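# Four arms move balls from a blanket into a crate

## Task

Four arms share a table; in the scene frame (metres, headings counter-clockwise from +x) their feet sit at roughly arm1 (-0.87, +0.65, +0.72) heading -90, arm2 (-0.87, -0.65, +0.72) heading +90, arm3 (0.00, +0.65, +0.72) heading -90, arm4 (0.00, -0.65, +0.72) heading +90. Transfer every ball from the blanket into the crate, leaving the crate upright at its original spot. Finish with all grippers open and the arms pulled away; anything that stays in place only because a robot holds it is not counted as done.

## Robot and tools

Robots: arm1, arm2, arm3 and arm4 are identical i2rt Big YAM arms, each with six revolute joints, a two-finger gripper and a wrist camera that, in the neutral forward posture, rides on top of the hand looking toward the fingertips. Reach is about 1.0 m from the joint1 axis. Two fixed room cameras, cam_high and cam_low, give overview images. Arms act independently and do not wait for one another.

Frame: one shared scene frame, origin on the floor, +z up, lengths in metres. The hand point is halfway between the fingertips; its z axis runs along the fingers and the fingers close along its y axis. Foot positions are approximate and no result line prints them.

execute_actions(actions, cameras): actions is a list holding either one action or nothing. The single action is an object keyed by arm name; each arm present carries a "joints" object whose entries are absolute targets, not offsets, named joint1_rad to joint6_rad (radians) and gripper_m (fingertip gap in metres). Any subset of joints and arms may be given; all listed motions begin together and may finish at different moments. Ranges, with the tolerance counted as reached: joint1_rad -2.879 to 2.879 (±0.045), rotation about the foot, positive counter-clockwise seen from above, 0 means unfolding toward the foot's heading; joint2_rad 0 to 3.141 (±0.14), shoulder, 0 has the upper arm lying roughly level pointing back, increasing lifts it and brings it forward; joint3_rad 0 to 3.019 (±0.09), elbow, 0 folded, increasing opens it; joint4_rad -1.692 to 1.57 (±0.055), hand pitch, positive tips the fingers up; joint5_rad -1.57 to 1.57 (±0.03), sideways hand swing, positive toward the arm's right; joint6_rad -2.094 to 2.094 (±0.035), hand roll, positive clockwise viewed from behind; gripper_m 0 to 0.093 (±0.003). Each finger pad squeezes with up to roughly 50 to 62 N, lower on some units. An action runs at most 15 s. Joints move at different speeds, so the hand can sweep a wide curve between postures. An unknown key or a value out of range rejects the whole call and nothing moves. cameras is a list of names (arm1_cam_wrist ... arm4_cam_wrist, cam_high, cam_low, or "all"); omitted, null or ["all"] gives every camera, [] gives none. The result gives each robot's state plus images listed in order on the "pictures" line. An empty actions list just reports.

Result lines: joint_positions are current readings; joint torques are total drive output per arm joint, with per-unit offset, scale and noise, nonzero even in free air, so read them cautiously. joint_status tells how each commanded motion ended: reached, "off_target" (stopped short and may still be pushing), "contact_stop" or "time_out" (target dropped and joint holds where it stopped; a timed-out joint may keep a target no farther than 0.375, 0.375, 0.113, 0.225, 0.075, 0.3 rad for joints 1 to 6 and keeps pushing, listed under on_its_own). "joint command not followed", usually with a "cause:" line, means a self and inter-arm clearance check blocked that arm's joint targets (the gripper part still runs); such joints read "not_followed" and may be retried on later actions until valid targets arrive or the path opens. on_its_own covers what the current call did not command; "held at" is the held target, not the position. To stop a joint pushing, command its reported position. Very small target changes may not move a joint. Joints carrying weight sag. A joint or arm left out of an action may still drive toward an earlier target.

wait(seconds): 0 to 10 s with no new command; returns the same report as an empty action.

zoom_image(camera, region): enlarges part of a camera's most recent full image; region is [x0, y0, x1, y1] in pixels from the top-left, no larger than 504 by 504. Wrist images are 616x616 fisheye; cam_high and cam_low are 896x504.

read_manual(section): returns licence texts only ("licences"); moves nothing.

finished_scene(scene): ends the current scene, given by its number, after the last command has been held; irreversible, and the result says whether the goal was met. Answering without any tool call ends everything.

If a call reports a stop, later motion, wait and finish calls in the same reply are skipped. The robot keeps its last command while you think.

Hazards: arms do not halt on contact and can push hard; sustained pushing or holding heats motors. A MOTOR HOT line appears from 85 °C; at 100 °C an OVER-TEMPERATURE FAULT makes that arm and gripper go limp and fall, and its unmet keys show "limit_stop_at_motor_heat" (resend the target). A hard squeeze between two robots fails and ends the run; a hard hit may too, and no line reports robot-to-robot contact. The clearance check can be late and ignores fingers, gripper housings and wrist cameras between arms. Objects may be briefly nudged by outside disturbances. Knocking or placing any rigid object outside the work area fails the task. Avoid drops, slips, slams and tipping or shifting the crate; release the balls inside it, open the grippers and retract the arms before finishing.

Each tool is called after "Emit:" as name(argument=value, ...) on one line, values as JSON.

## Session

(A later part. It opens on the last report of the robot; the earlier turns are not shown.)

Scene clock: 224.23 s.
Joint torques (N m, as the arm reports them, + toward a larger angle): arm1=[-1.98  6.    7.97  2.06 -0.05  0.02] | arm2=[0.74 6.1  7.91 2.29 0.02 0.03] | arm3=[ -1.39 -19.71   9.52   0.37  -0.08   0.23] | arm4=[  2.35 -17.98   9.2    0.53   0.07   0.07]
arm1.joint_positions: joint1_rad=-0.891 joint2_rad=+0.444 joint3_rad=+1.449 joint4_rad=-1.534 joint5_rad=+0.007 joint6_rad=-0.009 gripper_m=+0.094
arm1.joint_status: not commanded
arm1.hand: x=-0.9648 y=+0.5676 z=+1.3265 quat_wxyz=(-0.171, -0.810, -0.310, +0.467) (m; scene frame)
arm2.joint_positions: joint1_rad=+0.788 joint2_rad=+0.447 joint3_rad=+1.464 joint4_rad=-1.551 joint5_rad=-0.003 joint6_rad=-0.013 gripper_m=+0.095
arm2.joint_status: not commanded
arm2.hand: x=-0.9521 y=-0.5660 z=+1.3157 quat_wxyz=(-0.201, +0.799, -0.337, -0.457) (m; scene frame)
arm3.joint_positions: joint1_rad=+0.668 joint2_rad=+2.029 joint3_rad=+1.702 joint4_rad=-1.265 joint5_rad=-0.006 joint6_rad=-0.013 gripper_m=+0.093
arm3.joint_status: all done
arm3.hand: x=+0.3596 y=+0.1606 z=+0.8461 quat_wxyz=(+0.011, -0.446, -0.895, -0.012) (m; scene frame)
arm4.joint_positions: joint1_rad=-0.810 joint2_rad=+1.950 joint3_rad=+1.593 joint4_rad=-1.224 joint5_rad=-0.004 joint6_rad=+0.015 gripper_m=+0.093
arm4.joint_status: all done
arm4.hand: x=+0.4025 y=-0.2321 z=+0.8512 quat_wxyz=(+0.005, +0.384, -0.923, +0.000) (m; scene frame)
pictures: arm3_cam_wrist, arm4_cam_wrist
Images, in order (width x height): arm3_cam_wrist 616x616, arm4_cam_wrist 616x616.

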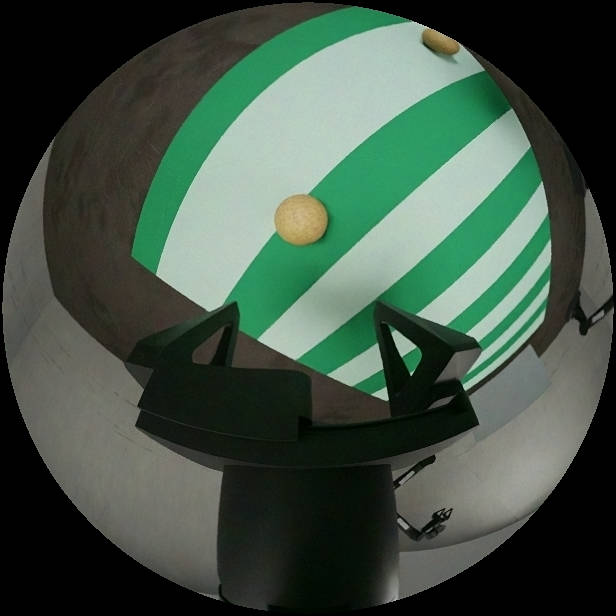

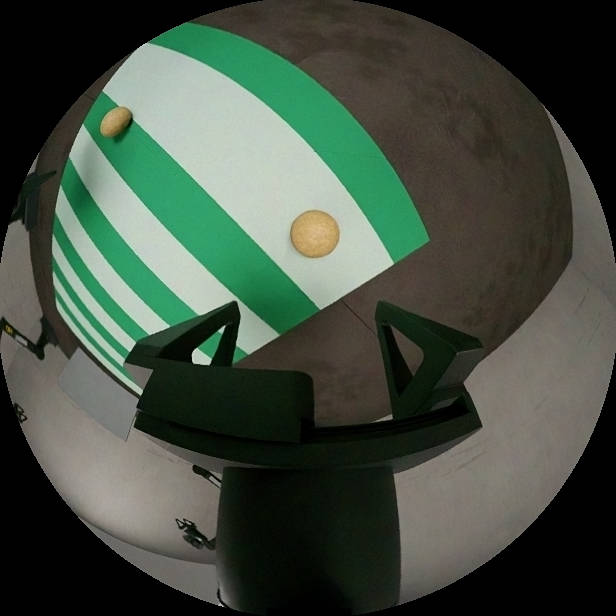

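Emit:
execute_actions(actions=[{"arm3":{"joints":{"joint2_rad":2.195,"joint4_rad":-1.05}},"arm4":{"joints":{"joint2_rad":2.115,"joint4_rad":-1.045}}}], cameras=["arm3_cam_wrist","arm4_cam_wrist"])

Scene clock: 227.80 s.
Joint torques (N m, as the arm reports them, + toward a larger angle): arm1=[-2.39  6.23  8.08  2.09 -0.05  0.05] | arm2=[0.75 6.09 7.9  2.3  0.02 0.03] | arm3=[ -1.26 -20.47   8.85   0.58  -0.15   0.23] | arm4=[  2.27 -20.3    8.73   0.63   0.08   0.08]
arm1.joint_positions: joint1_rad=-0.891 joint2_rad=+0.444 joint3_rad=+1.449 joint4_rad=-1.534 joint5_rad=+0.007 joint6_rad=-0.009 gripper_m=+0.094
arm1.joint_status: not commanded
arm1.hand: x=-0.9648 y=+0.5676 z=+1.3265 quat_wxyz=(-0.171, -0.810, -0.310, +0.467) (m; scene frame)
arm2.joint_positions: joint1_rad=+0.788 joint2_rad=+0.447 joint3_rad=+1.464 joint4_rad=-1.551 joint5_rad=-0.003 joint6_rad=-0.013 gripper_m=+0.095
arm2.joint_status: not commanded
arm2.hand: x=-0.9521 y=-0.5660 z=+1.3157 quat_wxyz=(-0.201, +0.799, -0.337, -0.457) (m; scene frame)
arm3.joint_positions: joint1_rad=+0.668 joint2_rad=+2.199 joint3_rad=+1.704 joint4_rad=-1.059 joint5_rad=-0.004 joint6_rad=-0.013 gripper_m=+0.093
arm3.joint_status: all done
arm3.hand: x=+0.3791 y=+0.1351 z=+0.7442 quat_wxyz=(-0.006, -0.446, -0.895, -0.003) (m; scene frame)
arm4.joint_positions: joint1_rad=-0.810 joint2_rad=+2.135 joint3_rad=+1.593 joint4_rad=-1.058 joint5_rad=-0.004 joint6_rad=+0.015 gripper_m=+0.093
arm4.joint_status: all done
arm4.hand: x=+0.4173 y=-0.2167 z=+0.7444 quat_wxyz=(+0.014, +0.384, -0.923, +0.004) (m; scene frame)
pictures: arm3_cam_wrist, arm4_cam_wrist
Images, in order (width x height): arm3_cam_wrist 616x616, arm4_cam_wrist 616x616.

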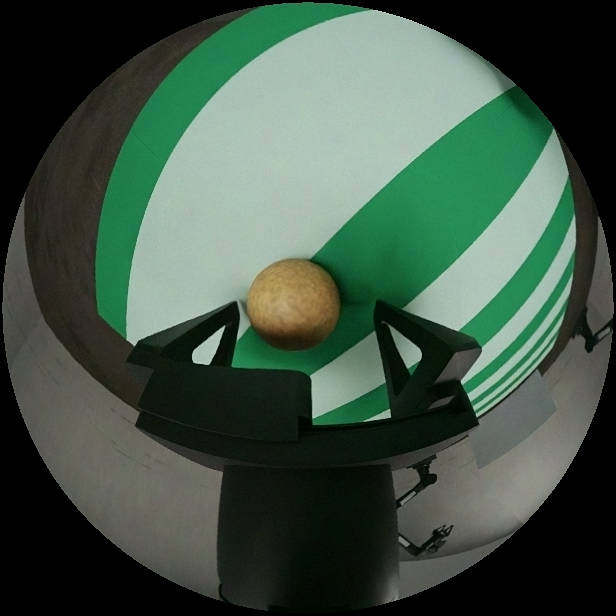

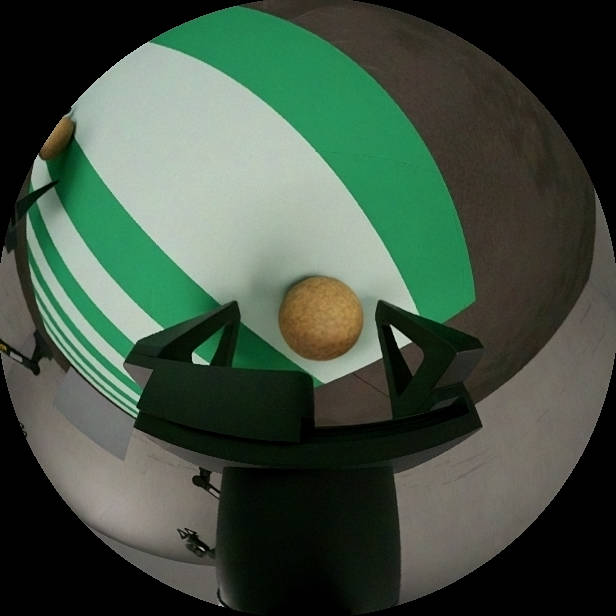

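Emit:
execute_actions(actions=[{"arm3":{"joints":{"gripper_m":0.035}},"arm4":{"joints":{"gripper_m":0.035}}}], cameras=[])

Emit:
execute_actions(actions=[{"arm3":{"joints":{"joint2_rad":1.35,"joint3_rad":1.75,"joint4_rad":-1.6}},"arm4":{"joints":{"joint2_rad":1.35,"joint3_rad":1.75,"joint4_rad":-1.6}}}], cameras=[])

Emit:
execute_actions(actions=[{"arm3":{"joints":{"joint1_rad":-0.4}},"arm4":{"joints":{"joint1_rad":0.6}}}], cameras=[])

Emit:
execute_actions(actions=[{"arm3":{"joints":{"joint1_rad":-0.91,"joint2_rad":2.25,"joint3_rad":2.54,"joint4_rad":-1.2}},"arm4":{"joints":{"joint1_rad":0.77,"joint2_rad":2.29,"joint3_rad":2.54,"joint4_rad":-0.95}}}], cameras=[])

Emit:
execute_actions(actions=[{"arm3":{"joints":{"gripper_m":0.093}},"arm4":{"joints":{"gripper_m":0.093}}}], cameras=[])

Emit:
execute_actions(actions=[{"arm3":{"joints":{"joint2_rad":1.4,"joint3_rad":1.72,"joint4_rad":-1.55}},"arm4":{"joints":{"joint2_rad":1.4,"joint3_rad":1.72,"joint4_rad":-1.55}}}], cameras=["cam_high","cam_low"])

Scene clock: 240.33 s.
Joint torques (N m, as the arm reports them, + toward a larger angle): arm1=[-2.51  6.6   7.95  2.04 -0.07  0.04] | arm2=[0.71 6.09 7.91 2.29 0.02 0.03] | arm3=[ -1.6  -20.36   8.81   0.59  -0.14   0.23] | arm4=[  2.21 -20.54   8.6    0.61   0.08   0.08]
arm1.joint_positions: joint1_rad=-0.891 joint2_rad=+0.444 joint3_rad=+1.449 joint4_rad=-1.534 joint5_rad=+0.007 joint6_rad=-0.009 gripper_m=+0.094
arm1.joint_status: not commanded
arm1.hand: x=-0.9648 y=+0.5676 z=+1.3265 quat_wxyz=(-0.171, -0.810, -0.310, +0.467) (m; scene frame)
arm2.joint_positions: joint1_rad=+0.788 joint2_rad=+0.447 joint3_rad=+1.464 joint4_rad=-1.551 joint5_rad=-0.003 joint6_rad=-0.013 gripper_m=+0.095
arm2.joint_status: not commanded
arm2.hand: x=-0.9521 y=-0.5660 z=+1.3157 quat_wxyz=(-0.201, +0.799, -0.337, -0.457) (m; scene frame)
arm3.joint_positions: joint1_rad=+0.668 joint2_rad=+2.199 joint3_rad=+1.704 joint4_rad=-1.059 joint5_rad=-0.004 joint6_rad=-0.013 gripper_m=+0.046
arm3.joint_status: gripper_m off_target (ended at +0.046, target +0.035)
arm3.hand: x=+0.3791 y=+0.1352 z=+0.7442 quat_wxyz=(-0.006, -0.446, -0.895, -0.003) (m; scene frame)
arm4.joint_positions: joint1_rad=-0.810 joint2_rad=+2.135 joint3_rad=+1.593 joint4_rad=-1.058 joint5_rad=-0.004 joint6_rad=+0.015 gripper_m=+0.048
arm4.joint_status: gripper_m off_target (ended at +0.048, target +0.035)
arm4.hand: x=+0.4173 y=-0.2167 z=+0.7444 quat_wxyz=(+0.014, +0.384, -0.923, +0.004) (m; scene frame)
pictures: none
No camera images: the call's "cameras" was empty. Leave "cameras" out to get every camera's image.

Scene clock: 242.17 s.
Joint torques (N m, as the arm reports them, + toward a larger angle): arm1=[-2.55  5.99  8.02  2.   -0.06  0.05] | arm2=[0.72 6.08 7.91 2.3  0.02 0.03] | arm3=[-1.51 -8.69 10.    0.67 -0.14  0.23] | arm4=[ 2.41 -9.56  8.32  0.47  0.07  0.09]
arm1.joint_positions: joint1_rad=-0.891 joint2_rad=+0.444 joint3_rad=+1.449 joint4_rad=-1.534 joint5_rad=+0.007 joint6_rad=-0.009 gripper_m=+0.094
arm1.joint_status: not commanded
arm1.hand: x=-0.9648 y=+0.5676 z=+1.3265 quat_wxyz=(-0.171, -0.810, -0.310, +0.467) (m; scene frame)
arm2.joint_positions: joint1_rad=+0.788 joint2_rad=+0.447 joint3_rad=+1.464 joint4_rad=-1.551 joint5_rad=-0.003 joint6_rad=-0.013 gripper_m=+0.095
arm2.joint_status: not commanded
arm2.hand: x=-0.9521 y=-0.5660 z=+1.3157 quat_wxyz=(-0.201, +0.799, -0.337, -0.457) (m; scene frame)
arm3.joint_positions: joint1_rad=+0.668 joint2_rad=+1.355 joint3_rad=+1.732 joint4_rad=-1.596 joint5_rad=-0.004 joint6_rad=-0.013 gripper_m=+0.046
arm3.joint_status: all done
arm3.hand: x=+0.2651 y=+0.2851 z=+1.2008 quat_wxyz=(-0.154, -0.439, -0.882, +0.073) (m; scene frame)
arm4.joint_positions: joint1_rad=-0.810 joint2_rad=+1.362 joint3_rad=+1.743 joint4_rad=-1.591 joint5_rad=-0.004 joint6_rad=+0.015 gripper_m=+0.048
arm4.joint_status: all done
arm4.hand: x=+0.3128 y=-0.3255 z=+1.2000 quat_wxyz=(-0.164, +0.378, -0.908, -0.073) (m; scene frame)
pictures: none
No camera images: the call's "cameras" was empty. Leave "cameras" out to get every camera's image.

Scene clock: 243.87 s.
Joint torques (N m, as the arm reports them, + toward a larger angle): arm1=[-2.24  5.46  7.87  2.02 -0.06  0.04] | arm2=[0.72 6.12 7.91 2.29 0.02 0.03] | arm3=[-2.13 -9.1  10.    0.66 -0.09  0.23] | arm4=[ 2.16 -9.85  8.31  0.47  0.06  0.1 ]
arm1.joint_positions: joint1_rad=-0.891 joint2_rad=+0.444 joint3_rad=+1.449 joint4_rad=-1.534 joint5_rad=+0.007 joint6_rad=-0.009 gripper_m=+0.094
arm1.joint_status: not commanded
arm1.hand: x=-0.9648 y=+0.5676 z=+1.3265 quat_wxyz=(-0.171, -0.810, -0.310, +0.467) (m; scene frame)
arm2.joint_positions: joint1_rad=+0.788 joint2_rad=+0.447 joint3_rad=+1.464 joint4_rad=-1.551 joint5_rad=-0.003 joint6_rad=-0.013 gripper_m=+0.095
arm2.joint_status: not commanded
arm2.hand: x=-0.9521 y=-0.5660 z=+1.3157 quat_wxyz=(-0.201, +0.799, -0.337, -0.457) (m; scene frame)
arm3.joint_positions: joint1_rad=-0.395 joint2_rad=+1.356 joint3_rad=+1.732 joint4_rad=-1.596 joint5_rad=-0.005 joint6_rad=-0.013 gripper_m=+0.046
arm3.joint_status: all done
arm3.hand: x=-0.1857 y=+0.2383 z=+1.2001 quat_wxyz=(-0.091, -0.825, -0.538, +0.143) (m; scene frame)
arm4.joint_positions: joint1_rad=+0.599 joint2_rad=+1.362 joint3_rad=+1.743 joint4_rad=-1.591 joint5_rad=-0.004 joint6_rad=+0.015 gripper_m=+0.048
arm4.joint_status: all done
arm4.hand: x=-0.2703 y=-0.2893 z=+1.1999 quat_wxyz=(-0.078, +0.876, -0.447, -0.162) (m; scene frame)
pictures: none
No camera images: the call's "cameras" was empty. Leave "cameras" out to get every camera's image.

Scene clock: 245.83 s.
Joint torques (N m, as the arm reports them, + toward a larger angle): arm1=[-2.18  5.79  7.98  2.05 -0.07  0.06] | arm2=[0.73 6.09 7.9  2.29 0.02 0.03] | arm3=[ -1.32 -24.96  14.45   1.53  -0.09   0.23] | arm4=[  1.45 -24.48  12.31   2.13   0.09   0.1 ]
arm1.joint_positions: joint1_rad=-0.891 joint2_rad=+0.444 joint3_rad=+1.449 joint4_rad=-1.534 joint5_rad=+0.007 joint6_rad=-0.009 gripper_m=+0.094
arm1.joint_status: not commanded
arm1.hand: x=-0.9648 y=+0.5676 z=+1.3265 quat_wxyz=(-0.171, -0.810, -0.310, +0.467) (m; scene frame)
arm2.joint_positions: joint1_rad=+0.788 joint2_rad=+0.447 joint3_rad=+1.464 joint4_rad=-1.551 joint5_rad=-0.003 joint6_rad=-0.013 gripper_m=+0.095
arm2.joint_status: not commanded
arm2.hand: x=-0.9521 y=-0.5660 z=+1.3157 quat_wxyz=(-0.201, +0.799, -0.337, -0.457) (m; scene frame)
arm3.joint_positions: joint1_rad=-0.919 joint2_rad=+2.271 joint3_rad=+2.475 joint4_rad=-1.209 joint5_rad=-0.005 joint6_rad=-0.013 gripper_m=+0.046
arm3.joint_status: all done
arm3.hand: x=-0.6710 y=+0.1698 z=+1.0211 quat_wxyz=(-0.080, -0.913, -0.300, +0.264) (m; scene frame)
arm4.joint_positions: joint1_rad=+0.779 joint2_rad=+2.305 joint3_rad=+2.487 joint4_rad=-0.969 joint5_rad=-0.004 joint6_rad=+0.015 gripper_m=+0.048
arm4.joint_status: all done
arm4.hand: x=-0.6414 y=-0.0549 z=+1.0343 quat_wxyz=(-0.136, +0.858, -0.344, -0.357) (m; scene frame)
pictures: none
No camera images: the call's "cameras" was empty. Leave "cameras" out to get every camera's image.

Scene clock: 246.47 s.
Joint torques (N m, as the arm reports them, + toward a larger angle): arm1=[-2.46  5.96  8.01  1.98 -0.05  0.06] | arm2=[0.71 6.12 7.91 2.3  0.02 0.03] | arm3=[ -1.25 -25.07  14.42   1.52  -0.09   0.23] | arm4=[  1.5  -24.24  12.31   1.99   0.08   0.07]
arm1.joint_positions: joint1_rad=-0.891 joint2_rad=+0.444 joint3_rad=+1.449 joint4_rad=-1.534 joint5_rad=+0.007 joint6_rad=-0.009 gripper_m=+0.094
arm1.joint_status: not commanded
arm1.hand: x=-0.9648 y=+0.5676 z=+1.3265 quat_wxyz=(-0.171, -0.810, -0.310, +0.467) (m; scene frame)
arm2.joint_positions: joint1_rad=+0.788 joint2_rad=+0.447 joint3_rad=+1.464 joint4_rad=-1.551 joint5_rad=-0.003 joint6_rad=-0.013 gripper_m=+0.095
arm2.joint_status: not commanded
arm2.hand: x=-0.9521 y=-0.5660 z=+1.3157 quat_wxyz=(-0.201, +0.799, -0.337, -0.457) (m; scene frame)
arm3.joint_positions: joint1_rad=-0.919 joint2_rad=+2.271 joint3_rad=+2.475 joint4_rad=-1.209 joint5_rad=-0.005 joint6_rad=-0.013 gripper_m=+0.093
arm3.joint_status: all done
arm3.hand: x=-0.6710 y=+0.1698 z=+1.0211 quat_wxyz=(-0.080, -0.913, -0.300, +0.264) (m; scene frame)
arm4.joint_positions: joint1_rad=+0.779 joint2_rad=+2.305 joint3_rad=+2.487 joint4_rad=-0.969 joint5_rad=-0.004 joint6_rad=+0.015 gripper_m=+0.093
arm4.joint_status: all done
arm4.hand: x=-0.6414 y=-0.0549 z=+1.0343 quat_wxyz=(-0.136, +0.858, -0.344, -0.357) (m; scene frame)
pictures: none
No camera images: the call's "cameras" was empty. Leave "cameras" out to get every camera's image.

Scene clock: 248.20 s.
Joint torques (N m, as the arm reports them, + toward a larger angle): arm1=[-2.12  6.06  7.95  2.11 -0.05  0.04] | arm2=[0.74 6.09 7.91 2.29 0.02 0.03] | arm3=[-1.16 -9.29  8.39  0.7  -0.09  0.23] | arm4=[  1.41 -10.18   8.57   0.42   0.09   0.07]
arm1.joint_positions: joint1_rad=-0.891 joint2_rad=+0.444 joint3_rad=+1.449 joint4_rad=-1.534 joint5_rad=+0.007 joint6_rad=-0.009 gripper_m=+0.094
arm1.joint_status: not commanded
arm1.hand: x=-0.9648 y=+0.5676 z=+1.3265 quat_wxyz=(-0.171, -0.810, -0.310, +0.467) (m; scene frame)
arm2.joint_positions: joint1_rad=+0.788 joint2_rad=+0.447 joint3_rad=+1.464 joint4_rad=-1.551 joint5_rad=-0.003 joint6_rad=-0.013 gripper_m=+0.095
arm2.joint_status: not commanded
arm2.hand: x=-0.9521 y=-0.5660 z=+1.3157 quat_wxyz=(-0.201, +0.799, -0.337, -0.457) (m; scene frame)
arm3.joint_positions: joint1_rad=-0.919 joint2_rad=+1.400 joint3_rad=+1.724 joint4_rad=-1.547 joint5_rad=-0.005 joint6_rad=-0.013 gripper_m=+0.093
arm3.joint_status: all done
arm3.hand: x=-0.3831 y=+0.3726 z=+1.1829 quat_wxyz=(-0.049, -0.936, -0.307, +0.163) (m; scene frame)
arm4.joint_positions: joint1_rad=+0.779 joint2_rad=+1.403 joint3_rad=+1.713 joint4_rad=-1.542 joint5_rad=-0.004 joint6_rad=+0.015 gripper_m=+0.093
arm4.joint_status: all done
arm4.hand: x=-0.3452 y=-0.3302 z=+1.1731 quat_wxyz=(-0.059, +0.915, -0.367, -0.158) (m; scene frame)
pictures: cam_high, cam_low
Images, in order (width x height): cam_high 896x504, cam_low 896x504.

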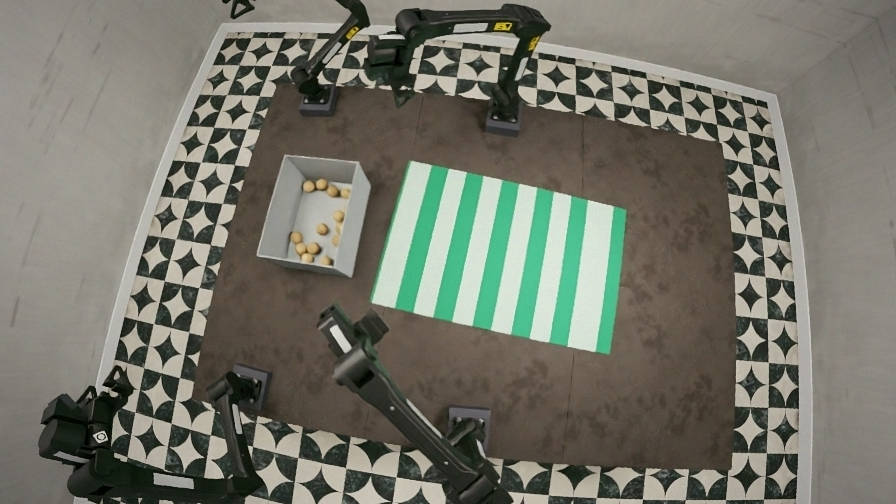

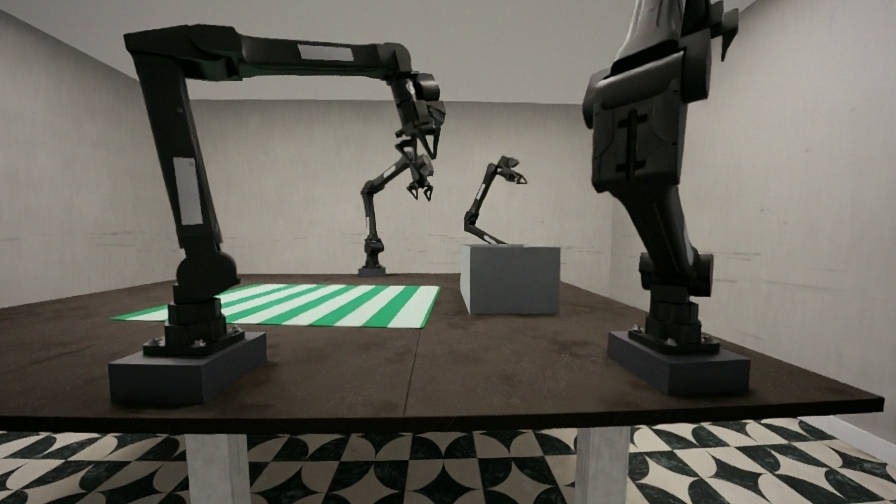

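Emit:
finished_scene(scene=2)

The scene is finished: the task was done.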